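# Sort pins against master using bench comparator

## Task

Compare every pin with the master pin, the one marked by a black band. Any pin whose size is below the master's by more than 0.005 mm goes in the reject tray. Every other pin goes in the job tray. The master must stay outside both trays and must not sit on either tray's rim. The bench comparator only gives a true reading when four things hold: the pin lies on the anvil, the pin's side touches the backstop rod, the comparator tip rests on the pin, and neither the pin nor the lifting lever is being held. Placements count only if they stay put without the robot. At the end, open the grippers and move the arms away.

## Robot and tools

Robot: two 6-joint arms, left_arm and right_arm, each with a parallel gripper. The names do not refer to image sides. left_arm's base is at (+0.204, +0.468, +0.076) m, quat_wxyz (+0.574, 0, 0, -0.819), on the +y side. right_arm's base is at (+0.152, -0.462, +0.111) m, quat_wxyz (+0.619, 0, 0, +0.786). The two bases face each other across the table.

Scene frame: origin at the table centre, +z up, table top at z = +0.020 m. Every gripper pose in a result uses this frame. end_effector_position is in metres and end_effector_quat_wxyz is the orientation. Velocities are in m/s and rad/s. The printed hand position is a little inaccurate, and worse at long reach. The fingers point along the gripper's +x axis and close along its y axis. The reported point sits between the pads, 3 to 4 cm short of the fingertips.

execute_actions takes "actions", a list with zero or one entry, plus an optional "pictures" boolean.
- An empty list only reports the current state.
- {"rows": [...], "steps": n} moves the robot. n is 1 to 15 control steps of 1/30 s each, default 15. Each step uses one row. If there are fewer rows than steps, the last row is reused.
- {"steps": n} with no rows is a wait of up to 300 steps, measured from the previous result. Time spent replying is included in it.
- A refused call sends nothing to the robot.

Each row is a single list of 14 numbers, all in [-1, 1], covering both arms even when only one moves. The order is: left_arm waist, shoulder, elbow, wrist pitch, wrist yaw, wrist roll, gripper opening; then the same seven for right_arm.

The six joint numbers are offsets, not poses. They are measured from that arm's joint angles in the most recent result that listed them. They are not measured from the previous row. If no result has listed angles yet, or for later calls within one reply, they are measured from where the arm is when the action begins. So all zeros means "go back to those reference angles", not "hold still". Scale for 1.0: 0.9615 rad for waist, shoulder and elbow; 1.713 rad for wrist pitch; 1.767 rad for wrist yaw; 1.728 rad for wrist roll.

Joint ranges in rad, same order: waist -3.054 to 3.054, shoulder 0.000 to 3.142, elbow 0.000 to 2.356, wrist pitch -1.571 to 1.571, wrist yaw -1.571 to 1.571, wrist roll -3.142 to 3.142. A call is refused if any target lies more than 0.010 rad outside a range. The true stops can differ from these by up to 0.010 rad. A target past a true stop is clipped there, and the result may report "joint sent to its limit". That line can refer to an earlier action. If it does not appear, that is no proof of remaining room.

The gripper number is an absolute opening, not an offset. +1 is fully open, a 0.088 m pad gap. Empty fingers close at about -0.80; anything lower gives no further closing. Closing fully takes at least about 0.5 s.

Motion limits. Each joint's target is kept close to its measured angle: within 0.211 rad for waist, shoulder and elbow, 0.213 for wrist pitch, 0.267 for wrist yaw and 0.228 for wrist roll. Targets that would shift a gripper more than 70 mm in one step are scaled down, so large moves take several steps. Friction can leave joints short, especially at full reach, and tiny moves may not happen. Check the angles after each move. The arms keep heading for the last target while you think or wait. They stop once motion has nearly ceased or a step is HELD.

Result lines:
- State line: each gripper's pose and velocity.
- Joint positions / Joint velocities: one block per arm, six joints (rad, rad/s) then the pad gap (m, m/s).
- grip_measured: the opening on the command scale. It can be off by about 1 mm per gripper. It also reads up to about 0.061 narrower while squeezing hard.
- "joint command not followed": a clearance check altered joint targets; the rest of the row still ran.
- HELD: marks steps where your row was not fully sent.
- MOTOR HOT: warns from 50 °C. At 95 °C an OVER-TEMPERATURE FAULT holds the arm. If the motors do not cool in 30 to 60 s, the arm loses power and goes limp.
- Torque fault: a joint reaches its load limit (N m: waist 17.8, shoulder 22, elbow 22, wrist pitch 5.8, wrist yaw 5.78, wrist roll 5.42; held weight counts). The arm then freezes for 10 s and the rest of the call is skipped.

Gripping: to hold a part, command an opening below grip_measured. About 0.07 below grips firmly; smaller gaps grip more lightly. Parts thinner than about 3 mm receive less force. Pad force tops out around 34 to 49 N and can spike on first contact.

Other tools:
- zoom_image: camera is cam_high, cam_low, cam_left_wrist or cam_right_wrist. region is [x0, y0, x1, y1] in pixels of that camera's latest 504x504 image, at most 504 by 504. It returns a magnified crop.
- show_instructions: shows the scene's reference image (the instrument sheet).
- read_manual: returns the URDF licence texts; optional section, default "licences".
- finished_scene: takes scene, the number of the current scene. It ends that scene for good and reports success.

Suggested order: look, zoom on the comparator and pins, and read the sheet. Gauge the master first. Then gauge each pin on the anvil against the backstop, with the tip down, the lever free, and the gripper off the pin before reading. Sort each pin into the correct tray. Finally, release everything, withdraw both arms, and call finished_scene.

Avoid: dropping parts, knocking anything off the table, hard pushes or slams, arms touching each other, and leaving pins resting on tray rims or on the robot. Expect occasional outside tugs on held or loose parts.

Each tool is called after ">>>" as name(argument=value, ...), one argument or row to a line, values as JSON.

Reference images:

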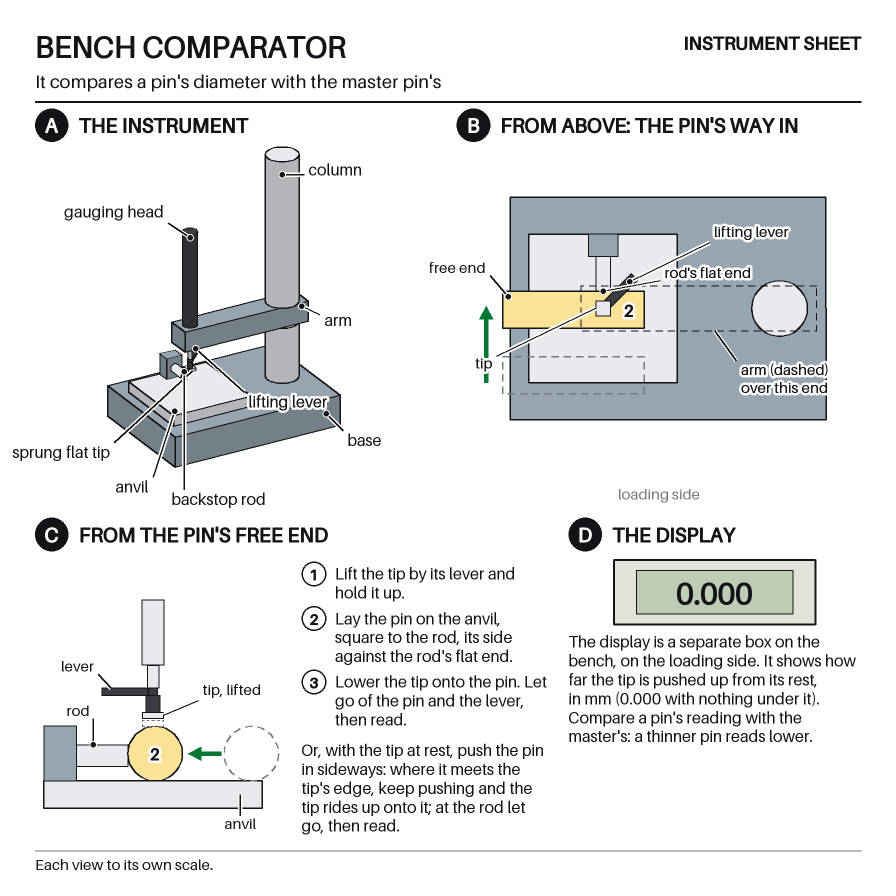

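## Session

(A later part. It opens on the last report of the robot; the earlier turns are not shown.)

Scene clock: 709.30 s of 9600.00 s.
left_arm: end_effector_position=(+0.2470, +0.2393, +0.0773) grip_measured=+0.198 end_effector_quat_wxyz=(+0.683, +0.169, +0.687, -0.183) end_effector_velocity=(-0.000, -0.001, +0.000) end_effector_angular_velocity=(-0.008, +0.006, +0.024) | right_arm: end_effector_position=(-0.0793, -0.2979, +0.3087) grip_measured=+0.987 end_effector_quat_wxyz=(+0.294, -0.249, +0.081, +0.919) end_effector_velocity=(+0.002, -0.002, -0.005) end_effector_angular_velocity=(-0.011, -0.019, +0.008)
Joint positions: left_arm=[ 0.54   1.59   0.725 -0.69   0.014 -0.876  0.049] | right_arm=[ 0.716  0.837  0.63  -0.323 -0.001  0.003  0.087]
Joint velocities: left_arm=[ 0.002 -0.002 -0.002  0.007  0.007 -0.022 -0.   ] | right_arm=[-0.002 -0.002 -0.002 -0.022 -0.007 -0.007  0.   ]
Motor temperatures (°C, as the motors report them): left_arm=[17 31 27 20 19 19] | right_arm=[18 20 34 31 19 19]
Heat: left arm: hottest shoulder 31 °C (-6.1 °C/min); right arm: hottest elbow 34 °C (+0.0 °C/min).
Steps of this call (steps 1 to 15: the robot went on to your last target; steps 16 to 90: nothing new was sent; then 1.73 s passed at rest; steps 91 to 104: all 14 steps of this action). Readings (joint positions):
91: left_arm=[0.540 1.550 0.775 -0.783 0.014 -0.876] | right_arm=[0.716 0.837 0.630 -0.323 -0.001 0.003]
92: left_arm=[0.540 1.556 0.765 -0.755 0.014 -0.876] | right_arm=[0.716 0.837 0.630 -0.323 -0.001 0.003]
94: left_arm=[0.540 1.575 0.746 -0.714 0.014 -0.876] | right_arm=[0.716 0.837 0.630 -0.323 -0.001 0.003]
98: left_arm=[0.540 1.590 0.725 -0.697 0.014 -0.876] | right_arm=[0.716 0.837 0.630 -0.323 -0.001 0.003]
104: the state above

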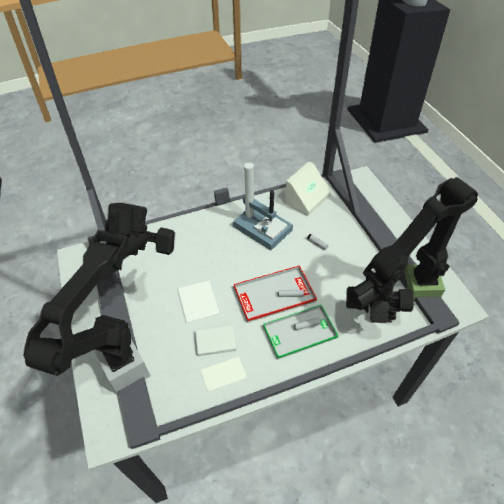

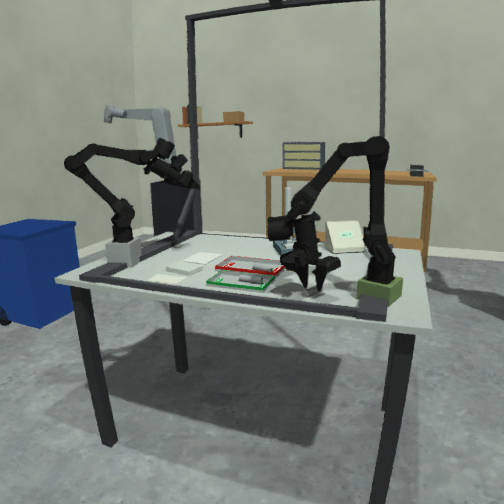

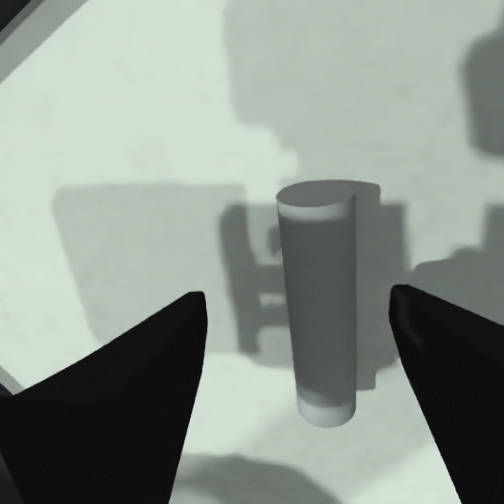

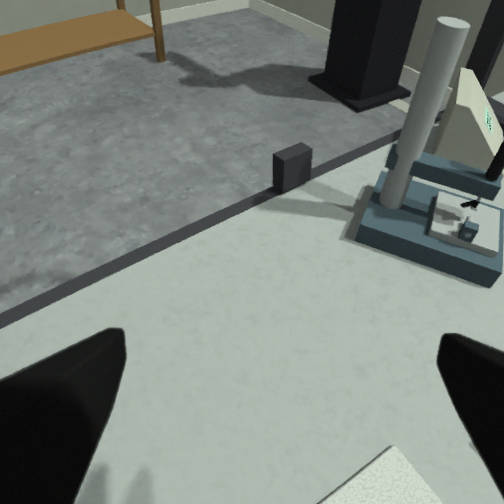

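Lower ~1 cm more and close.

>>> execute_actions(
  actions=[
    {"rows":[[0,0.012,-0.012,0.014,0,0,0.2,0,0,0,0,0,0,1],[0,0.024,-0.026,0.028,0,0,0.2,0,0,0,0,0,0,1],[0,0.024,-0.026,0.028,0,0,0.2,0,0,0,0,0,0,1],[0,0.024,-0.026,0.028,0,0,0.2,0,0,0,0,0,0,1],[0,0.024,-0.026,0.028,0,0,-0.8,0,0,0,0,0,0,1]],"steps":15},
  ],
  pictures=false,
)

>>> execute_actions(
  actions=[
    {"steps":10},
  ],
)

Scene clock: 715.03 s of 9600.00 s.
left_arm: end_effector_position=(+0.2472, +0.2377, +0.0704) grip_measured=-0.489 end_effector_quat_wxyz=(+0.684, +0.165, +0.686, -0.186) end_effector_velocity=(-0.002, +0.005, -0.000) end_effector_angular_velocity=(+0.020, +0.012, +0.010) | right_arm: end_effector_position=(-0.0793, -0.2979, +0.3087) grip_measured=+0.987 end_effector_quat_wxyz=(+0.294, -0.249, +0.081, +0.919) end_effector_velocity=(+0.000, +0.002, +0.003) end_effector_angular_velocity=(+0.015, +0.004, -0.005)
Joint positions: left_arm=[ 0.54   1.607  0.707 -0.645  0.015 -0.876  0.015] | right_arm=[ 0.716  0.837  0.63  -0.323 -0.001  0.003  0.087]
Joint velocities: left_arm=[ 0.002 -0.002 -0.002 -0.022  0.007 -0.007 -0.033] | right_arm=[-0.002 -0.002  0.002  0.007  0.007 -0.007 -0.   ]
Motor temperatures (°C, as the motors report them): left_arm=[17 30 27 20 19 19] | right_arm=[18 20 34 31 19 19]
Heat: left arm: hottest shoulder 30 °C (-7.1 °C/min); right arm: hottest elbow 34 °C (+0.0 °C/min).
Steps of this call (steps 1 to 15: the robot went on to your last target; steps 16 to 90: nothing new was sent; then 2.23 s passed at rest; steps 91 to 105: all 15 steps of this action). Readings (joint positions):
91: left_arm=[0.540 1.591 0.724 -0.686 0.014 -0.876] | right_arm=[0.716 0.837 0.630 -0.323 -0.001 0.003]
92: left_arm=[0.540 1.593 0.720 -0.673 0.014 -0.876] | right_arm=[0.716 0.837 0.630 -0.323 -0.001 0.003]
94: left_arm=[0.540 1.601 0.715 -0.655 0.014 -0.876] | right_arm=[0.716 0.837 0.630 -0.323 -0.001 0.003]
98: left_arm=[0.540 1.607 0.707 -0.647 0.015 -0.876] | right_arm=[0.716 0.837 0.630 -0.323 -0.001 0.003]
105: the state above

Scene clock: 715.37 s of 9600.00 s.
left_arm: end_effector_position=(+0.2472, +0.2378, +0.0704) grip_measured=-0.495 end_effector_quat_wxyz=(+0.684, +0.165, +0.686, -0.186) end_effector_velocity=(+0.002, -0.000, -0.001) end_effector_angular_velocity=(-0.001, -0.007, +0.025) | right_arm: end_effector_position=(-0.0793, -0.2979, +0.3087) grip_measured=+0.987 end_effector_quat_wxyz=(+0.294, -0.249, +0.081, +0.919) end_effector_velocity=(+0.002, +0.001, -0.002) end_effector_angular_velocity=(-0.006, -0.004, -0.012)
Joint positions: left_arm=[ 0.54   1.607  0.707 -0.646  0.015 -0.876  0.015] | right_arm=[ 0.716  0.837  0.63  -0.323 -0.001  0.003  0.087]
Joint velocities: left_arm=[ 0.002  0.002 -0.002  0.007 -0.007 -0.022  0.   ] | right_arm=[-0.002 -0.002 -0.002 -0.007  0.007  0.007 -0.   ]
Motor temperatures (°C, as the motors report them): left_arm=[17 30 27 20 19 19] | right_arm=[18 20 34 31 19 19]
Heat: left arm: hottest shoulder 30 °C (-7.1 °C/min); right arm: hottest elbow 34 °C (+0.0 °C/min).
Steps of this call (steps 1 to 10: the robot went on to your last target). Readings (joint positions):
1: left_arm=[0.540 1.607 0.707 -0.646 0.015 -0.876] | right_arm=[0.716 0.837 0.630 -0.323 -0.001 0.003]
2: left_arm=[0.540 1.607 0.707 -0.646 0.015 -0.876] | right_arm=[0.716 0.837 0.630 -0.323 -0.001 0.003]
4: left_arm=[0.540 1.607 0.707 -0.646 0.015 -0.876] | right_arm=[0.716 0.837 0.630 -0.323 -0.001 0.003]
8: left_arm=[0.540 1.607 0.707 -0.646 0.015 -0.876] | right_arm=[0.716 0.837 0.630 -0.323 -0.001 0.003]
10: the state above

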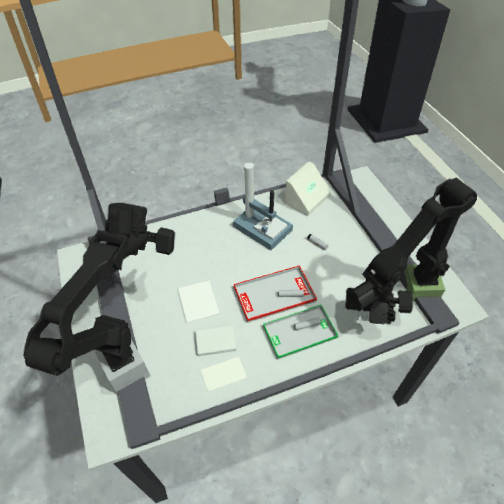

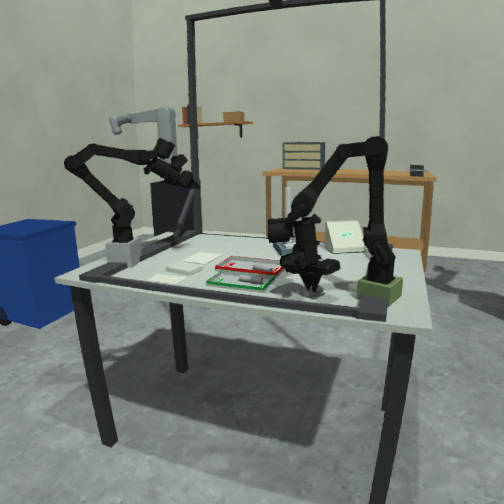

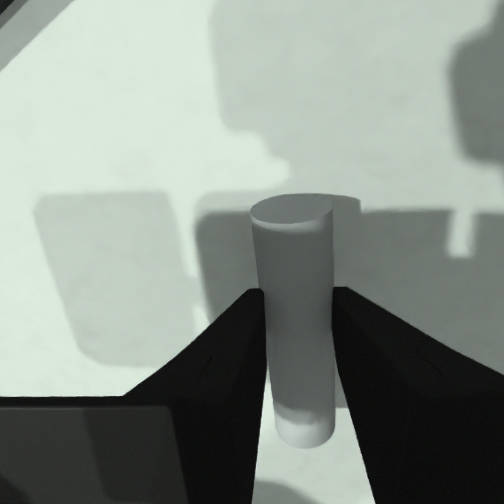

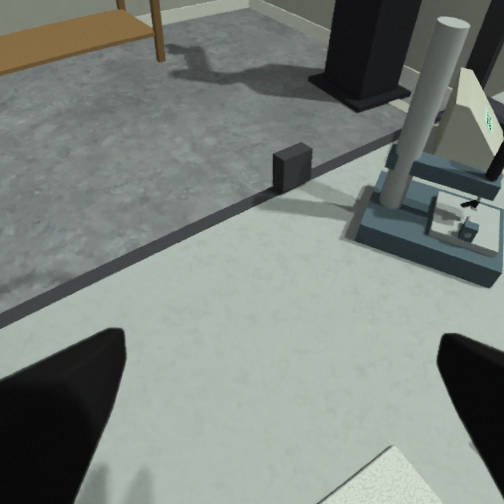

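>>> execute_actions(
  actions=[
    {"rows":[[0,0,0,0,0,0,-0.2,0,0,0,0,0,0,1],[0,0,0,0,0,0,-0.2,0,0,0,0,0,0,1],[0,0,0,0,0,0,-0.2,0,0,0,0,0,0,1],[0,0,0,0,0,0,-0.2,0,0,0,0,0,0,1],[0,0,0,0,0,0,-0.2,0,0,0,0,0,0,1],[0,0.022,-0.022,0.024,0,0,-0.2,0,0,0,0,0,0,1]],"steps":15},
  ],
  pictures=false,
)

>>> execute_actions(
  actions=[
    {"rows":[[0,0,0,0,0,0,-0.8,0,0,0,0,0,0,1]],"steps":14},
  ],
  pictures=false,
)

Scene clock: 721.33 s of 9600.00 s.
left_arm: end_effector_position=(+0.2474, +0.2364, +0.0647) grip_measured=-0.204 end_effector_quat_wxyz=(+0.685, +0.163, +0.684, -0.189) end_effector_velocity=(-0.000, -0.000, -0.001) end_effector_angular_velocity=(-0.004, +0.007, +0.010) | right_arm: end_effector_position=(-0.0793, -0.2979, +0.3087) grip_measured=+0.987 end_effector_quat_wxyz=(+0.294, -0.249, +0.081, +0.919) end_effector_velocity=(-0.000, +0.002, +0.005) end_effector_angular_velocity=(+0.044, +0.001, +0.010)
Joint positions: left_arm=[ 0.54   1.621  0.693 -0.608  0.015 -0.876  0.029] | right_arm=[ 0.716  0.837  0.63  -0.323 -0.001  0.003  0.087]
Joint velocities: left_arm=[ 0.002  0.002 -0.002  0.007  0.007 -0.007  0.001] | right_arm=[-0.002 -0.007 -0.002  0.022  0.007 -0.037 -0.   ]
Motor temperatures (°C, as the motors report them): left_arm=[17 30 27 20 19 19] | right_arm=[18 20 34 31 19 19]
Heat: left arm: hottest shoulder 30 °C (-7.2 °C/min); right arm: hottest elbow 34 °C (+0.0 °C/min).
Steps of this call (steps 1 to 15: the robot went on to your last target; steps 16 to 90: nothing new was sent; then 2.47 s passed at rest; steps 91 to 105: all 15 steps of this action). Readings (joint positions):
91: left_arm=[0.540 1.607 0.707 -0.646 0.015 -0.876] | right_arm=[0.716 0.837 0.630 -0.323 -0.001 0.003]
92: left_arm=[0.540 1.607 0.707 -0.645 0.015 -0.876] | right_arm=[0.716 0.837 0.630 -0.323 -0.001 0.003]
94: left_arm=[0.540 1.607 0.707 -0.645 0.015 -0.876] | right_arm=[0.716 0.837 0.630 -0.323 -0.001 0.003]
98: left_arm=[0.540 1.615 0.700 -0.619 0.015 -0.876] | right_arm=[0.716 0.837 0.630 -0.323 -0.001 0.003]
105: the state above

Scene clock: 721.80 s of 9600.00 s.
left_arm: end_effector_position=(+0.2474, +0.2365, +0.0648) grip_measured=-0.460 end_effector_quat_wxyz=(+0.685, +0.163, +0.684, -0.189) end_effector_velocity=(-0.002, +0.002, -0.000) end_effector_angular_velocity=(+0.006, +0.009, +0.005) | right_arm: end_effector_position=(-0.0793, -0.2979, +0.3087) grip_measured=+0.987 end_effector_quat_wxyz=(+0.294, -0.249, +0.081, +0.919) end_effector_velocity=(-0.000, +0.001, +0.001) end_effector_angular_velocity=(+0.012, +0.000, -0.000)
Joint positions: left_arm=[ 0.54   1.621  0.693 -0.609  0.015 -0.876  0.016] | right_arm=[ 0.716  0.837  0.63  -0.323 -0.001  0.003  0.087]
Joint velocities: left_arm=[-0.002 -0.002 -0.002 -0.007  0.007 -0.007 -0.   ] | right_arm=[ 0.002 -0.002 -0.002  0.007  0.007 -0.007 -0.   ]
Motor temperatures (°C, as the motors report them): left_arm=[17 30 27 20 19 19] | right_arm=[18 20 34 31 19 19]
Heat: left arm: hottest shoulder 30 °C (-7.1 °C/min); right arm: hottest elbow 34 °C (+0.0 °C/min).
Steps of this call (steps 1 to 14: all 14 steps of this action). Readings (joint positions):
1: left_arm=[0.540 1.621 0.693 -0.608 0.015 -0.876] | right_arm=[0.716 0.837 0.630 -0.323 -0.001 0.003]
2: left_arm=[0.540 1.621 0.693 -0.609 0.014 -0.876] | right_arm=[0.716 0.837 0.630 -0.323 -0.001 0.003]
4: left_arm=[0.540 1.621 0.693 -0.609 0.015 -0.876] | right_arm=[0.716 0.837 0.630 -0.323 -0.001 0.003]
8: left_arm=[0.540 1.621 0.693 -0.609 0.015 -0.876] | right_arm=[0.716 0.837 0.630 -0.323 -0.001 0.003]
14: the state above

>>> execute_actions(
  actions=[
    {"rows":[[0,-0.04,0.04,-0.05,0,0,-0.8,0,0,0,0,0,0,1],[0,-0.09,0.09,-0.11,0,0,-0.8,0,0,0,0,0,0,1],[0,-0.136,0.134,-0.17,0,0,-0.8,0,0,0,0,0,0,1],[0,-0.136,0.134,-0.17,0,0.1,-0.8,0,0,0,0,0,0,1],[-0.1,-0.1,0.17,-0.17,0,0.2,-0.8,0,0,0,0,0,0,1],[-0.25,-0.06,0.21,-0.17,0,0.3,-0.8,0,0,0,0,0,0,1],[-0.45,-0.02,0.25,-0.17,0,0.4,-0.8,0,0,0,0,0,0,1],[-0.65,0.01,0.28,-0.17,0,0.507,-0.8,0,0,0,0,0,0,1],[-0.822,0.029,0.3,-0.171,0,0.507,-0.8,0,0,0,0,0,0,1]],"steps":15},
  ],
  pictures=false,
)

>>> execute_actions(
  actions=[
    {"steps":25},
  ],
)

Scene clock: 734.07 s of 9600.00 s.
left_arm: end_effector_position=(+0.0867, +0.2254, +0.1193) grip_measured=-0.460 end_effector_quat_wxyz=(+0.403, +0.576, +0.406, -0.584) end_effector_velocity=(-0.472, +0.240, -0.017) end_effector_angular_velocity=(+0.065, -0.049, -3.131) | right_arm: end_effector_position=(-0.0793, -0.2979, +0.3087) grip_measured=+0.987 end_effector_quat_wxyz=(+0.294, -0.249, +0.081, +0.919) end_effector_velocity=(+0.003, +0.000, -0.006) end_effector_angular_velocity=(-0.007, -0.028, -0.005)
Joint positions: left_arm=[-0.099  1.643  0.973 -0.894  0.009 -0.094  0.016] | right_arm=[ 0.716  0.837  0.63  -0.323 -0.001  0.003  0.087]
Joint velocities: left_arm=[-1.966  0.066 -0.002 -0.022 -0.007  1.165 -0.   ] | right_arm=[-0.002  0.002 -0.002 -0.022  0.007 -0.007 -0.   ]
Motor temperatures (°C, as the motors report them): left_arm=[17 29 26 20 19 19] | right_arm=[18 20 34 31 19 19]
Heat: left arm: hottest shoulder 29 °C (-7.0 °C/min); right arm: hottest elbow 34 °C (+0.0 °C/min).
Steps of this call (steps 1 to 15: the robot went on to your last target; steps 16 to 90: nothing new was sent; then 8.77 s passed at rest; steps 91 to 105: all 15 steps of this action). Readings (joint positions):
91: left_arm=[0.540 1.617 0.698 -0.621 0.015 -0.876] | right_arm=[0.716 0.837 0.630 -0.323 -0.001 0.003]
92: left_arm=[0.540 1.607 0.714 -0.670 0.015 -0.876] | right_arm=[0.716 0.837 0.630 -0.323 -0.001 0.003]
94: left_arm=[0.540 1.559 0.755 -0.803 0.015 -0.836] | right_arm=[0.716 0.837 0.630 -0.323 -0.001 0.003]
98: left_arm=[0.355 1.569 0.887 -0.869 0.004 -0.553] | right_arm=[0.716 0.837 0.630 -0.323 -0.001 0.003]
105: the state above

Scene clock: 734.90 s of 9600.00 s.
left_arm: end_effector_position=(+0.0513, +0.2472, +0.1187) grip_measured=-0.460 end_effector_quat_wxyz=(+0.327, +0.620, +0.339, -0.628) end_effector_velocity=(+0.002, +0.002, +0.000) end_effector_angular_velocity=(+0.002, -0.010, +0.005) | right_arm: end_effector_position=(-0.0793, -0.2979, +0.3087) grip_measured=+0.987 end_effector_quat_wxyz=(+0.294, -0.249, +0.081, +0.919) end_effector_velocity=(-0.003, -0.003, -0.000) end_effector_angular_velocity=(+0.002, +0.002, +0.040)
Joint positions: left_arm=[-0.247  1.645  0.973 -0.898  0.021 -0.004  0.016] | right_arm=[ 0.716  0.837  0.63  -0.323 -0.001  0.003  0.087]
Joint velocities: left_arm=[-0.002 -0.002 -0.002 -0.007 -0.007 -0.007  0.   ] | right_arm=[-0.002  0.002 -0.002  0.007 -0.037 -0.022 -0.   ]
Motor temperatures (°C, as the motors report them): left_arm=[17 29 26 20 19 19] | right_arm=[18 20 34 31 19 19]
Heat: left arm: hottest shoulder 29 °C (-7.0 °C/min); right arm: hottest elbow 34 °C (+0.0 °C/min).
Steps of this call (steps 1 to 25: the robot went on to your last target). Readings (joint positions):
1: left_arm=[-0.158 1.645 0.973 -0.894 0.014 -0.063] | right_arm=[0.716 0.837 0.630 -0.323 -0.001 0.003]
2: left_arm=[-0.202 1.645 0.973 -0.894 0.021 -0.043] | right_arm=[0.716 0.837 0.630 -0.323 -0.001 0.003]
4: left_arm=[-0.241 1.645 0.973 -0.897 0.021 -0.021] | right_arm=[0.716 0.837 0.630 -0.323 -0.001 0.003]
8: left_arm=[-0.247 1.645 0.973 -0.898 0.021 -0.008] | right_arm=[0.716 0.837 0.630 -0.323 -0.001 0.003]
25: the state above

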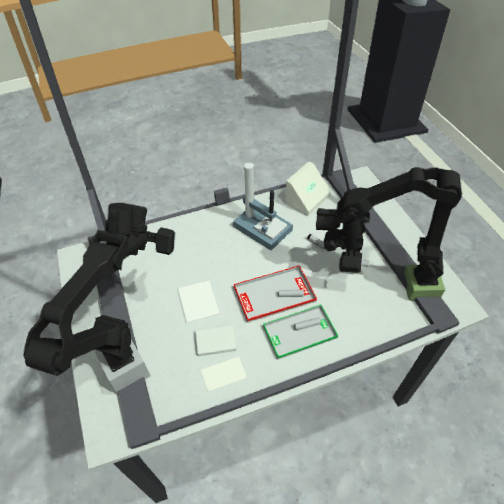

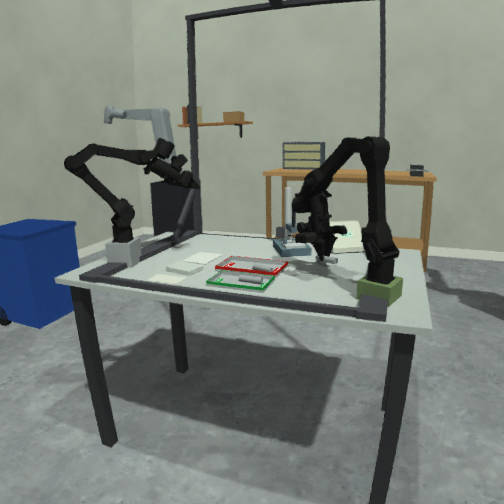

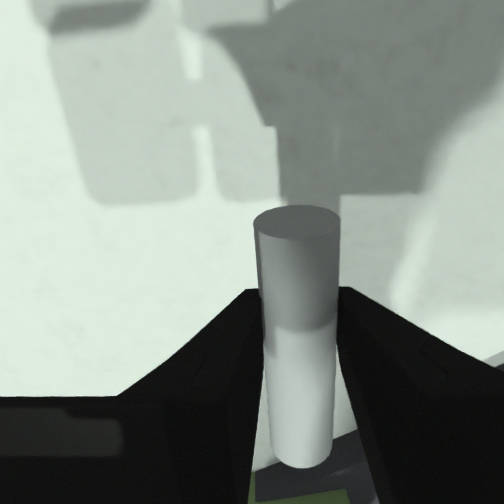

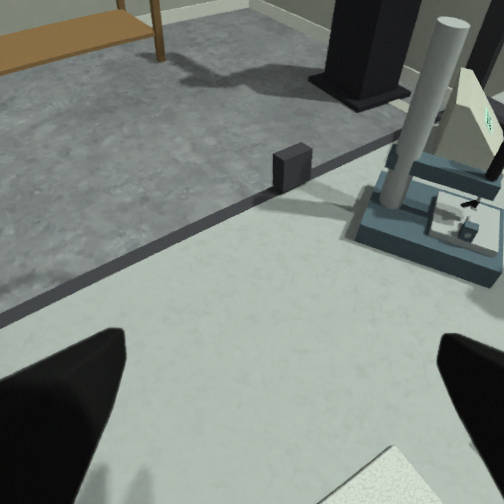

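>>> execute_actions(
  actions=[
    {"rows":[[0,0.04,-0.035,0.04,0,0,-0.8,0,0,0,0,0,0,1],[0,0.08,-0.07,0.085,0,0,-0.8,0,0,0,0,0,0,1],[0,0.11,-0.1,0.12,0,0,-0.8,0,0,0,0,0,0,1],[0,0.125,-0.113,0.134,0,0,-0.8,0,0,0,0,0,0,1]],"steps":15},
  ],
  pictures=false,
)

Scene clock: 741.63 s of 9600.00 s.
left_arm: end_effector_position=(+0.0502, +0.2455, +0.0657) grip_measured=-0.460 end_effector_quat_wxyz=(+0.327, +0.619, +0.339, -0.628) end_effector_velocity=(+0.004, +0.001, -0.001) end_effector_angular_velocity=(-0.002, -0.025, +0.005) | right_arm: end_effector_position=(-0.0793, -0.2979, +0.3087) grip_measured=+0.987 end_effector_quat_wxyz=(+0.294, -0.249, +0.081, +0.919) end_effector_velocity=(+0.000, -0.001, -0.003) end_effector_angular_velocity=(-0.005, -0.011, +0.008)
Joint positions: left_arm=[-0.247  1.764  0.865 -0.668  0.021 -0.004  0.016] | right_arm=[ 0.716  0.837  0.63  -0.323 -0.001  0.003  0.087]
Joint velocities: left_arm=[-0.002  0.002 -0.002 -0.007 -0.022 -0.007  0.   ] | right_arm=[-0.002  0.002 -0.002 -0.007 -0.007 -0.007 -0.   ]
Motor temperatures (°C, as the motors report them): left_arm=[17 29 27 20 19 19] | right_arm=[18 20 34 31 19 19]
Heat: left arm: hottest shoulder 29 °C (-6.1 °C/min); right arm: hottest elbow 34 °C (+0.0 °C/min).
Steps of this call (steps 1 to 15: the robot went on to your last target; steps 16 to 90: nothing new was sent; then 3.23 s passed at rest; steps 91 to 105: all 15 steps of this action). Readings (joint positions):
91: left_arm=[-0.247 1.650 0.970 -0.890 0.021 -0.004] | right_arm=[0.716 0.837 0.630 -0.323 -0.001 0.003]
92: left_arm=[-0.247 1.660 0.957 -0.853 0.021 -0.004] | right_arm=[0.716 0.837 0.630 -0.323 -0.001 0.003]
94: left_arm=[-0.247 1.703 0.923 -0.744 0.021 -0.004] | right_arm=[0.716 0.837 0.630 -0.323 -0.001 0.003]
98: left_arm=[-0.247 1.764 0.869 -0.695 0.021 -0.004] | right_arm=[0.716 0.837 0.630 -0.323 -0.001 0.003]
105: the state above

>>> execute_actions(
  actions=[
    {"rows":[[0,0,0,0,0,0,0.2,0,0,0,0,0,0,1],[0,0,0,0,0,0,0.2,0,0,0,0,0,0,1],[0,0,0,0,0,0,0.2,0,0,0,0,0,0,1],[0,0,0,0,0,0,0.2,0,0,0,0,0,0,1],[0,0,0,0,0,0,0.2,0,0,0,0,0,0,1],[0,0,0,0,0,0,0.2,0,0,0,0,0,0,1],[0,-0.04,0.04,-0.045,0,0,0.2,0,0,0,0,0,0,1],[0,-0.08,0.075,-0.09,0,0,0.2,0,0,0,0,0,0,1],[0,-0.124,0.112,-0.134,0,0,0.2,0,0,0,0,0,0,1],[0,-0.124,0.112,-0.134,0,-0.3,0.2,0,0,0,0,0,0,1],[0,-0.124,0.112,-0.134,0,-0.9,0.2,0,0,0,0,0,0,1]],"steps":15},
  ],
  pictures=false,
)

>>> execute_actions(
  actions=[
    {"steps":15},
  ],
  pictures=false,
)

Scene clock: 750.67 s of 9600.00 s.
left_arm: end_effector_position=(+0.0494, +0.2445, +0.1186) grip_measured=+0.195 end_effector_quat_wxyz=(+0.447, +0.535, +0.458, -0.551) end_effector_velocity=(+0.018, +0.026, +0.011) end_effector_angular_velocity=(+0.162, -0.077, +2.056) | right_arm: end_effector_position=(-0.0793, -0.2979, +0.3087) grip_measured=+0.987 end_effector_quat_wxyz=(+0.294, -0.249, +0.081, +0.919) end_effector_velocity=(+0.000, -0.001, +0.000) end_effector_angular_velocity=(-0.004, +0.012, +0.000)
Joint positions: left_arm=[-0.247  1.645  0.973 -0.882  0.021 -0.415  0.049] | right_arm=[ 0.716  0.837  0.63  -0.323 -0.001  0.003  0.087]
Joint velocities: left_arm=[-0.002 -0.027  0.022 -0.183 -0.007 -2.059  0.002] | right_arm=[-0.002 -0.007 -0.007  0.007 -0.007  0.007 -0.   ]
Motor temperatures (°C, as the motors report them): left_arm=[17 29 27 19 19 19] | right_arm=[18 20 35 31 19 19]
Heat: left arm: hottest shoulder 29 °C (-4.0 °C/min); right arm: hottest elbow 35 °C (+1.0 °C/min).
Steps of this call (steps 1 to 15: the robot went on to your last target; steps 16 to 90: nothing new was sent; then 5.53 s passed at rest; steps 91 to 105: all 15 steps of this action). Readings (joint positions):
91: left_arm=[-0.247 1.764 0.865 -0.668 0.021 -0.004] | right_arm=[0.716 0.837 0.630 -0.323 -0.001 0.003]
92: left_arm=[-0.247 1.764 0.865 -0.668 0.021 -0.004] | right_arm=[0.716 0.837 0.630 -0.323 -0.001 0.003]
94: left_arm=[-0.247 1.764 0.865 -0.668 0.021 -0.004] | right_arm=[0.716 0.837 0.630 -0.323 -0.001 0.003]
98: left_arm=[-0.247 1.752 0.883 -0.724 0.021 -0.004] | right_arm=[0.716 0.837 0.630 -0.323 -0.001 0.003]
105: the state above

Scene clock: 751.17 s of 9600.00 s.
left_arm: end_effector_position=(+0.0510, +0.2469, +0.1186) grip_measured=+0.198 end_effector_quat_wxyz=(+0.655, +0.248, +0.670, -0.247) end_effector_velocity=(+0.002, +0.002, +0.000) end_effector_angular_velocity=(+0.028, -0.022, +1.353) | right_arm: end_effector_position=(-0.0793, -0.2979, +0.3087) grip_measured=+0.987 end_effector_quat_wxyz=(+0.294, -0.249, +0.081, +0.919) end_effector_velocity=(+0.003, +0.002, -0.002) end_effector_angular_velocity=(+0.004, -0.012, -0.010)
Joint positions: left_arm=[-0.247  1.645  0.973 -0.895  0.021 -1.451  0.049] | right_arm=[ 0.716  0.837  0.63  -0.323 -0.001  0.003  0.087]
Joint velocities: left_arm=[-0.002 -0.002 -0.002 -0.007 -0.007 -1.355  0.   ] | right_arm=[-0.007 -0.002 -0.002 -0.007  0.007 -0.007 -0.   ]
Motor temperatures (°C, as the motors report them): left_arm=[17 29 27 19 19 19] | right_arm=[18 20 35 31 19 19]
Heat: left arm: hottest shoulder 29 °C (-4.0 °C/min); right arm: hottest elbow 35 °C (+1.0 °C/min).
Steps of this call (steps 1 to 15: the robot went on to your last target). Readings (joint positions):
1: left_arm=[-0.247 1.645 0.973 -0.887 0.021 -0.484] | right_arm=[0.716 0.837 0.630 -0.323 -0.001 0.003]
2: left_arm=[-0.247 1.645 0.973 -0.892 0.021 -0.554] | right_arm=[0.716 0.837 0.630 -0.323 -0.001 0.003]
4: left_arm=[-0.247 1.645 0.973 -0.893 0.021 -0.696] | right_arm=[0.716 0.837 0.630 -0.323 -0.001 0.003]
8: left_arm=[-0.247 1.645 0.973 -0.895 0.021 -0.977] | right_arm=[0.716 0.837 0.630 -0.323 -0.001 0.003]
15: the state above

>>> execute_actions(
  actions=[
    {"rows":[[0,-0.1,-0.1,0.03,0,-0.3,0.2,0,0,0,0,0,0,1],[0,-0.2,-0.22,0.08,0,-0.5,0.2,0,0,0,0,0,0,1],[0,-0.3,-0.35,0.15,0,-0.7,0.2,0,0,0,0,0,0,1],[0,-0.38,-0.45,0.22,0,-0.966,0.2,0,0,0,0,0,0,1],[0,-0.436,-0.533,0.28,0,-0.966,0.2,0,0,0,0,0,0,1]],"steps":15},
  ],
  pictures=false,
)

>>> execute_actions(
  actions=[
    {"steps":20},
  ],
)

Scene clock: 758.03 s of 9600.00 s.
left_arm: end_effector_position=(+0.0715, +0.2772, +0.0997) grip_measured=+0.198 end_effector_quat_wxyz=(-0.575, +0.236, -0.781, -0.061) end_effector_velocity=(-0.013, -0.020, +0.022) end_effector_angular_velocity=(+0.334, +0.708, +1.936) | right_arm: end_effector_position=(-0.0793, -0.2979, +0.3087) grip_measured=+0.987 end_effector_quat_wxyz=(+0.294, -0.249, +0.081, +0.919) end_effector_velocity=(+0.001, -0.001, -0.002) end_effector_angular_velocity=(-0.012, -0.000, +0.000)
Joint positions: left_arm=[-0.247  1.235  0.47  -0.423  0.021 -2.601  0.049] | right_arm=[ 0.716  0.837  0.63  -0.323 -0.001  0.003  0.087]
Joint velocities: left_arm=[-0.002 -0.071 -0.002  0.095 -0.007 -2.088 -0.   ] | right_arm=[-0.002 -0.002 -0.002 -0.007 -0.007  0.007 -0.   ]
Motor temperatures (°C, as the motors report them): left_arm=[17 29 27 19 19 19] | right_arm=[18 20 35 31 19 19]
Heat: left arm: hottest shoulder 29 °C (-3.0 °C/min); right arm: hottest elbow 35 °C (+1.0 °C/min).
Steps of this call (steps 1 to 30: the robot went on to your last target; steps 31 to 90: nothing new was sent; then 3.37 s passed at rest; steps 91 to 105: all 15 steps of this action). Readings (joint positions):
91: left_arm=[-0.247 1.631 0.957 -0.877 0.021 -1.611] | right_arm=[0.716 0.837 0.630 -0.323 -0.001 0.003]
92: left_arm=[-0.247 1.592 0.912 -0.831 0.021 -1.685] | right_arm=[0.716 0.837 0.630 -0.323 -0.001 0.003]
94: left_arm=[-0.247 1.467 0.783 -0.728 0.021 -1.826] | right_arm=[0.716 0.837 0.630 -0.323 -0.001 0.003]
98: left_arm=[-0.247 1.263 0.555 -0.497 0.021 -2.107] | right_arm=[0.716 0.837 0.630 -0.323 -0.001 0.003]
105: the state above

Scene clock: 758.70 s of 9600.00 s.
left_arm: end_effector_position=(+0.0711, +0.2766, +0.1004) grip_measured=+0.198 end_effector_quat_wxyz=(-0.494, +0.375, -0.741, -0.256) end_effector_velocity=(-0.000, -0.001, +0.000) end_effector_angular_velocity=(-0.008, +0.001, +0.007) | right_arm: end_effector_position=(-0.0793, -0.2979, +0.3087) grip_measured=+0.987 end_effector_quat_wxyz=(+0.294, -0.249, +0.081, +0.919) end_effector_velocity=(-0.001, +0.000, -0.000) end_effector_angular_velocity=(+0.004, +0.000, +0.008)
Joint positions: left_arm=[-0.247  1.232  0.469 -0.419  0.021 -3.115  0.049] | right_arm=[ 0.716  0.837  0.63  -0.323 -0.001  0.003  0.087]
Joint velocities: left_arm=[-0.002 -0.002 -0.002  0.007 -0.007 -0.007 -0.   ] | right_arm=[-0.002  0.002 -0.002  0.007 -0.007 -0.007  0.   ]
Motor temperatures (°C, as the motors report them): left_arm=[17 29 27 19 19 19] | right_arm=[18 20 35 32 19 19]
Heat: left arm: hottest shoulder 29 °C (-3.0 °C/min); right arm: hottest elbow 35 °C (+1.0 °C/min).
Steps of this call (steps 1 to 20: the robot went on to your last target). Readings (joint positions):
1: left_arm=[-0.247 1.233 0.470 -0.420 0.021 -2.671] | right_arm=[0.716 0.837 0.630 -0.323 -0.001 0.003]
2: left_arm=[-0.247 1.232 0.470 -0.420 0.021 -2.742] | right_arm=[0.716 0.837 0.630 -0.323 -0.001 0.003]
4: left_arm=[-0.247 1.232 0.469 -0.420 0.021 -2.884] | right_arm=[0.716 0.837 0.630 -0.323 -0.001 0.003]
8: left_arm=[-0.247 1.232 0.469 -0.419 0.021 -3.068] | right_arm=[0.716 0.837 0.630 -0.323 -0.001 0.003]
20: the state above

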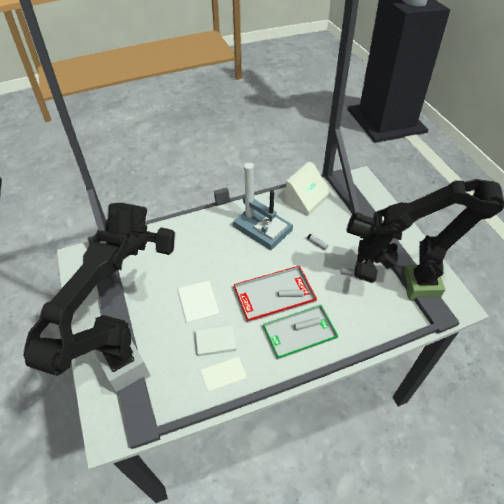

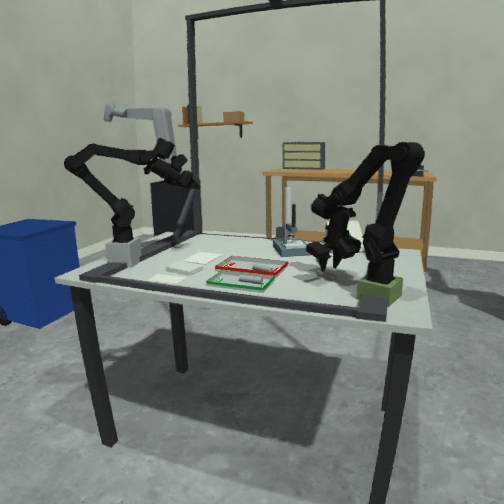

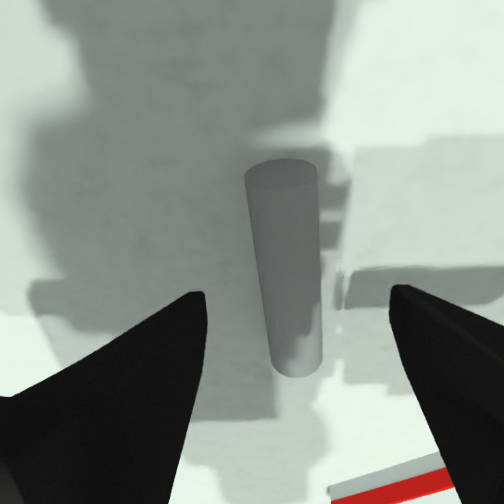

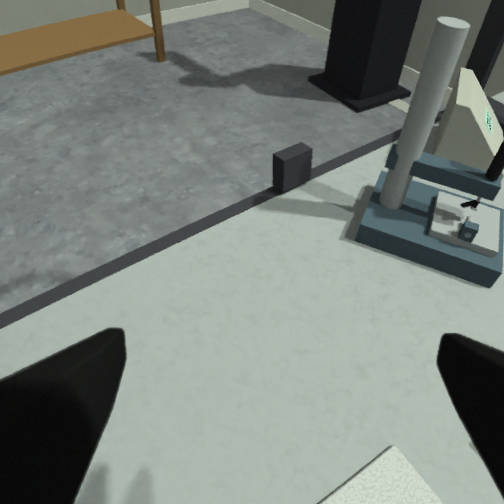

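>>> execute_actions(
  actions=[
    {"rows":[[-0.01,0.03,-0.03,0.035,0,0,0.2,0,0,0,0,0,0,1],[-0.015,0.065,-0.06,0.07,0,0,0.2,0,0,0,0,0,0,1],[-0.015,0.1,-0.088,0.105,0,0,0.2,0,0,0,0,0,0,1]],"steps":15},
  ],
)

Scene clock: 764.33 s of 9600.00 s.
left_arm: end_effector_position=(+0.0692, +0.2782, +0.0727) grip_measured=+0.198 end_effector_quat_wxyz=(-0.494, +0.372, -0.744, -0.253) end_effector_velocity=(+0.001, +0.003, -0.002) end_effector_angular_velocity=(+0.011, -0.006, +0.016) | right_arm: end_effector_position=(-0.0793, -0.2979, +0.3087) grip_measured=+0.987 end_effector_quat_wxyz=(+0.294, -0.249, +0.081, +0.919) end_effector_velocity=(+0.000, -0.001, -0.003) end_effector_angular_velocity=(+0.005, -0.019, +0.015)
Joint positions: left_arm=[-0.258  1.323  0.39  -0.243  0.021 -3.115  0.049] | right_arm=[ 0.716  0.837  0.63  -0.323 -0.001  0.003  0.087]
Joint velocities: left_arm=[-0.007  0.002 -0.002 -0.007 -0.007 -0.022 -0.   ] | right_arm=[-0.002  0.002 -0.002 -0.007 -0.007 -0.022 -0.   ]
Motor temperatures (°C, as the motors report them): left_arm=[17 29 27 20 19 19] | right_arm=[18 20 35 32 19 19]
Heat: left arm: hottest shoulder 29 °C (-2.0 °C/min); right arm: hottest elbow 35 °C (+1.0 °C/min).
Steps of this call (steps 1 to 15: the robot went on to your last target; steps 16 to 90: nothing new was sent; then 2.13 s passed at rest; steps 91 to 105: all 15 steps of this action). Readings (joint positions):
91: left_arm=[-0.248 1.235 0.465 -0.406 0.021 -3.115] | right_arm=[0.716 0.837 0.630 -0.323 -0.001 0.003]
92: left_arm=[-0.250 1.246 0.455 -0.371 0.021 -3.115] | right_arm=[0.716 0.837 0.630 -0.323 -0.001 0.003]
94: left_arm=[-0.255 1.285 0.428 -0.295 0.021 -3.115] | right_arm=[0.716 0.837 0.630 -0.323 -0.001 0.003]
98: left_arm=[-0.258 1.321 0.391 -0.258 0.021 -3.115] | right_arm=[0.716 0.837 0.630 -0.323 -0.001 0.003]
105: the state above

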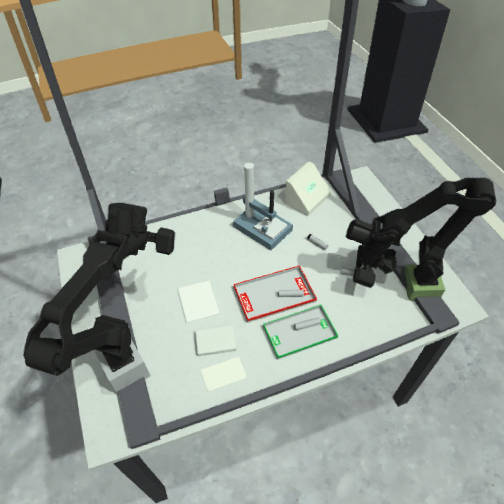

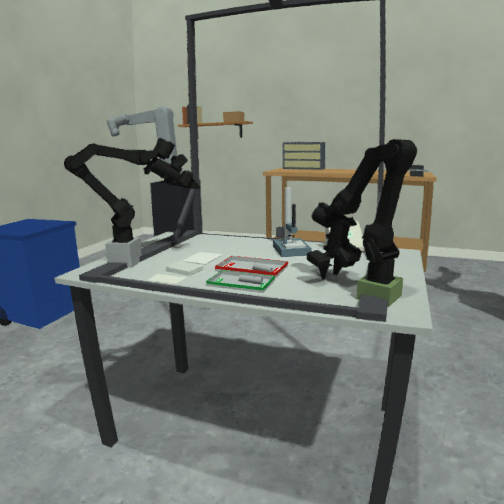

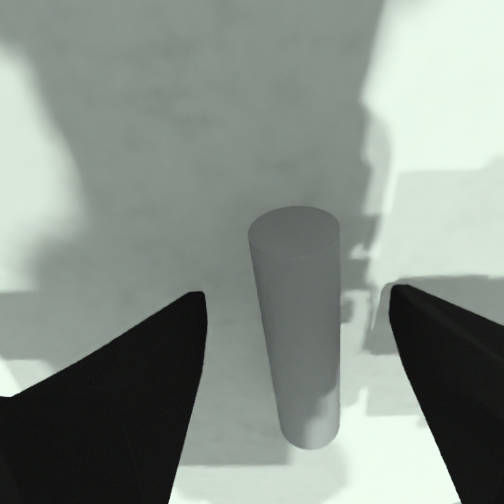

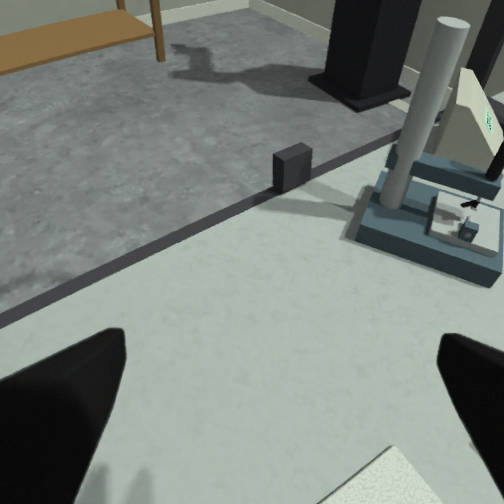

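>>> execute_actions(
  actions=[
    {"rows":[[0,0.01,-0.01,0.01,0,0,0.2,0,0,0,0,0,0,1],[0,0.016,-0.016,0.016,0,0,0.2,0,0,0,0,0,0,1],[0,0.016,-0.016,0.016,0,0,-0.8,0,0,0,0,0,0,1]],"steps":15},
  ],
  pictures=false,
)

>>> execute_actions(
  actions=[
    {"steps":10},
  ],
)

Scene clock: 768.00 s of 9600.00 s.
left_arm: end_effector_position=(+0.0684, +0.2769, +0.0706) grip_measured=-0.452 end_effector_quat_wxyz=(-0.491, +0.373, -0.746, -0.251) end_effector_velocity=(-0.000, -0.001, +0.000) end_effector_angular_velocity=(-0.008, +0.001, +0.007) | right_arm: end_effector_position=(-0.0793, -0.2979, +0.3087) grip_measured=+0.987 end_effector_quat_wxyz=(+0.294, -0.249, +0.081, +0.919) end_effector_velocity=(+0.002, -0.002, -0.005) end_effector_angular_velocity=(-0.021, -0.012, +0.000)
Joint positions: left_arm=[-0.258  1.334  0.383 -0.217  0.02  -3.115  0.017] | right_arm=[ 0.716  0.837  0.63  -0.323 -0.001  0.003  0.087]
Joint velocities: left_arm=[-0.002 -0.002 -0.002  0.007 -0.007 -0.007 -0.   ] | right_arm=[-0.002 -0.002 -0.002 -0.022 -0.007  0.007 -0.   ]
Motor temperatures (°C, as the motors report them): left_arm=[17 29 26 20 19 19] | right_arm=[18 20 35 32 19 19]
Heat: left arm: hottest shoulder 29 °C (-2.0 °C/min); right arm: hottest elbow 35 °C (+1.0 °C/min).
Steps of this call (steps 1 to 15: the robot went on to your last target; steps 16 to 90: nothing new was sent; then 0.17 s passed at rest; steps 91 to 105: all 15 steps of this action). Readings (joint positions):
91: left_arm=[-0.258 1.324 0.390 -0.240 0.021 -3.115] | right_arm=[0.716 0.837 0.630 -0.323 -0.001 0.003]
92: left_arm=[-0.258 1.326 0.389 -0.233 0.021 -3.115] | right_arm=[0.716 0.837 0.630 -0.323 -0.001 0.003]
94: left_arm=[-0.258 1.330 0.386 -0.225 0.021 -3.115] | right_arm=[0.716 0.837 0.630 -0.323 -0.001 0.003]
98: left_arm=[-0.258 1.333 0.383 -0.221 0.020 -3.115] | right_arm=[0.716 0.837 0.630 -0.323 -0.001 0.003]
105: the state above

Scene clock: 768.33 s of 9600.00 s.
left_arm: end_effector_position=(+0.0684, +0.2769, +0.0706) grip_measured=-0.452 end_effector_quat_wxyz=(-0.491, +0.373, -0.746, -0.251) end_effector_velocity=(+0.003, +0.004, -0.002) end_effector_angular_velocity=(+0.012, -0.020, -0.006) | right_arm: end_effector_position=(-0.0793, -0.2979, +0.3087) grip_measured=+0.987 end_effector_quat_wxyz=(+0.294, -0.249, +0.081, +0.919) end_effector_velocity=(-0.003, -0.003, +0.001) end_effector_angular_velocity=(+0.011, +0.001, +0.033)
Joint positions: left_arm=[-0.258  1.334  0.383 -0.217  0.02  -3.115  0.017] | right_arm=[ 0.716  0.837  0.63  -0.323 -0.001  0.003  0.087]
Joint velocities: left_arm=[-0.002 -0.002 -0.002 -0.022 -0.007  0.007 -0.   ] | right_arm=[ 0.002 -0.002 -0.002  0.007 -0.022 -0.022  0.   ]
Motor temperatures (°C, as the motors report them): left_arm=[17 29 26 20 19 19] | right_arm=[18 20 35 32 19 19]
Heat: left arm: hottest shoulder 29 °C (-2.0 °C/min); right arm: hottest elbow 35 °C (+1.0 °C/min).
Steps of this call (steps 1 to 10: the robot went on to your last target). Readings (joint positions):
1: left_arm=[-0.258 1.334 0.383 -0.217 0.020 -3.115] | right_arm=[0.716 0.837 0.630 -0.323 -0.001 0.003]
2: left_arm=[-0.258 1.334 0.383 -0.217 0.020 -3.115] | right_arm=[0.716 0.837 0.630 -0.323 -0.001 0.003]
4: left_arm=[-0.258 1.334 0.383 -0.217 0.020 -3.115] | right_arm=[0.716 0.837 0.630 -0.323 -0.001 0.003]
8: left_arm=[-0.258 1.334 0.383 -0.217 0.020 -3.115] | right_arm=[0.716 0.837 0.630 -0.323 -0.001 0.003]
10: the state above

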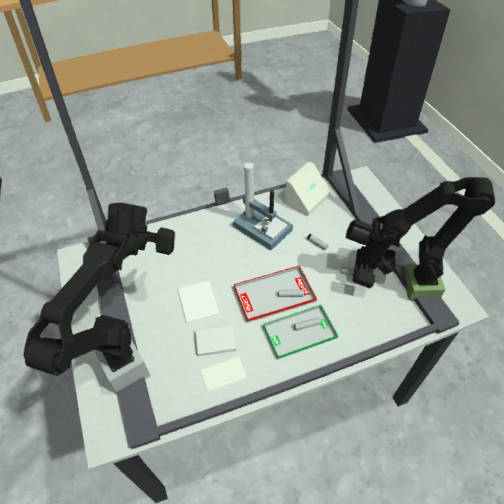

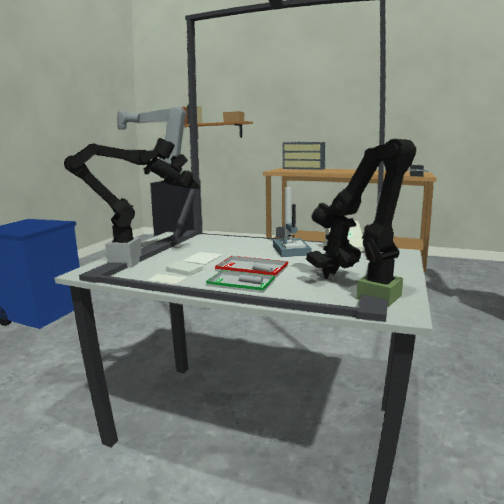

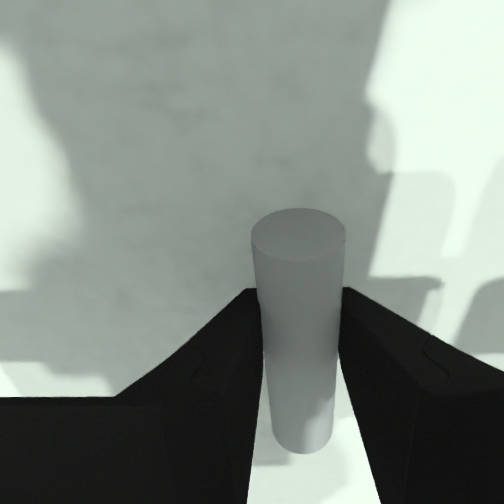

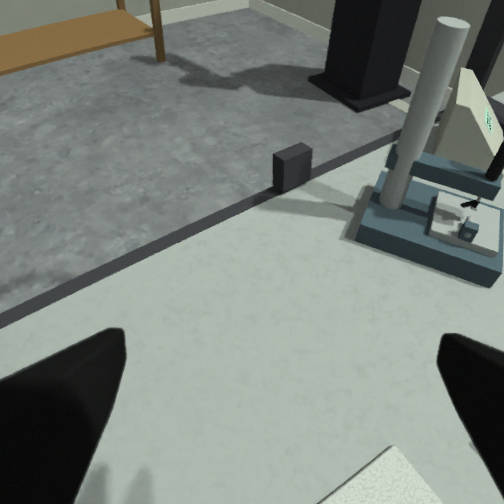

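>>> execute_actions(
  actions=[
    {"rows":[[0,-0.05,0.04,-0.055,0,0,-0.8,0,0,0,0,0,0,1],[0,-0.09,0.1,-0.11,0,0,-0.8,0,0,0,0,0,0,1],[0,-0.1,0.18,-0.17,0,0.03,-0.8,0,0,0,0,0,0,1],[-0.05,-0.09,0.29,-0.225,0,0.06,-0.8,0,0,0,0,0,0,1],[-0.12,-0.09,0.29,-0.225,0,0.09,-0.8,0,0,0,0,0,0,1],[-0.2,0.05,0.44,-0.22,0,0.111,-0.8,0,0,0,0,0,0,1],[-0.27,0.2,0.58,-0.21,0,0.111,-0.8,0,0,0,0,0,0,1],[-0.27,0.35,0.72,-0.2,0,0.111,-0.8,0,0,0,0,0,0,1],[-0.27,0.49,0.83,-0.189,0,0.111,-0.8,0,0,0,0,0,0,1]],"steps":15},
  ],
  pictures=false,
)

>>> execute_actions(
  actions=[
    {"steps":15},
  ],
  pictures=false,
)

Scene clock: 778.90 s of 9600.00 s.
left_arm: end_effector_position=(-0.0901, +0.2192, +0.1329) grip_measured=-0.451 end_effector_quat_wxyz=(-0.550, +0.223, -0.796, -0.117) end_effector_velocity=(-0.170, -0.144, +0.046) end_effector_angular_velocity=(-0.165, +0.177, -0.011) | right_arm: end_effector_position=(-0.0793, -0.2979, +0.3087) grip_measured=+0.987 end_effector_quat_wxyz=(+0.294, -0.249, +0.081, +0.919) end_effector_velocity=(+0.000, -0.002, -0.002) end_effector_angular_velocity=(-0.018, +0.004, +0.008)
Joint positions: left_arm=[-0.514  1.777  1.119 -0.532  0.021 -2.93   0.017] | right_arm=[ 0.716  0.837  0.63  -0.323 -0.001  0.003  0.087]
Joint velocities: left_arm=[-0.007  0.574  0.823 -0.007 -0.007  0.007 -0.   ] | right_arm=[-0.007 -0.002 -0.002 -0.007 -0.022  0.007 -0.   ]
Motor temperatures (°C, as the motors report them): left_arm=[17 28 26 20 19 19] | right_arm=[18 20 35 32 19 19]
Heat: left arm: hottest shoulder 28 °C (-2.0 °C/min); right arm: hottest elbow 35 °C (+1.0 °C/min).
Steps of this call (steps 1 to 15: the robot went on to your last target; steps 16 to 90: nothing new was sent; then 7.07 s passed at rest; steps 91 to 105: all 15 steps of this action). Readings (joint positions):
91: left_arm=[-0.258 1.327 0.389 -0.236 0.020 -3.115] | right_arm=[0.716 0.837 0.630 -0.323 -0.001 0.003]
92: left_arm=[-0.258 1.312 0.405 -0.292 0.020 -3.115] | right_arm=[0.716 0.837 0.630 -0.323 -0.001 0.003]
94: left_arm=[-0.265 1.283 0.477 -0.448 0.018 -3.078] | right_arm=[0.716 0.837 0.630 -0.323 -0.001 0.003]
98: left_arm=[-0.430 1.393 0.717 -0.547 0.017 -2.962] | right_arm=[0.716 0.837 0.630 -0.323 -0.001 0.003]
105: the state above

Scene clock: 779.40 s of 9600.00 s.
left_arm: end_effector_position=(-0.0989, +0.2119, +0.1379) grip_measured=-0.451 end_effector_quat_wxyz=(-0.545, +0.224, -0.800, -0.113) end_effector_velocity=(+0.002, +0.001, +0.001) end_effector_angular_velocity=(-0.001, -0.005, +0.007) | right_arm: end_effector_position=(-0.0793, -0.2979, +0.3087) grip_measured=+0.987 end_effector_quat_wxyz=(+0.294, -0.249, +0.081, +0.919) end_effector_velocity=(-0.000, -0.000, -0.001) end_effector_angular_velocity=(+0.004, +0.000, +0.008)
Joint positions: left_arm=[-0.514  1.801  1.166 -0.54   0.021 -2.928  0.017] | right_arm=[ 0.716  0.837  0.63  -0.323 -0.001  0.003  0.087]
Joint velocities: left_arm=[-0.002 -0.007 -0.002 -0.007 -0.007 -0.007  0.   ] | right_arm=[-0.002 -0.002 -0.007  0.007 -0.007 -0.007 -0.   ]
Motor temperatures (°C, as the motors report them): left_arm=[17 28 26 20 19 19] | right_arm=[18 20 35 32 19 19]
Heat: left arm: hottest shoulder 28 °C (-2.0 °C/min); right arm: hottest elbow 35 °C (+1.0 °C/min).
Steps of this call (steps 1 to 15: the robot went on to your last target). Readings (joint positions):
1: left_arm=[-0.514 1.788 1.139 -0.532 0.021 -2.930] | right_arm=[0.716 0.837 0.630 -0.323 -0.001 0.003]
2: left_arm=[-0.514 1.792 1.150 -0.535 0.021 -2.929] | right_arm=[0.716 0.837 0.630 -0.323 -0.001 0.003]
4: left_arm=[-0.514 1.793 1.162 -0.538 0.021 -2.928] | right_arm=[0.716 0.837 0.630 -0.323 -0.001 0.003]
8: left_arm=[-0.514 1.798 1.166 -0.539 0.021 -2.928] | right_arm=[0.716 0.837 0.630 -0.323 -0.001 0.003]
15: the state above


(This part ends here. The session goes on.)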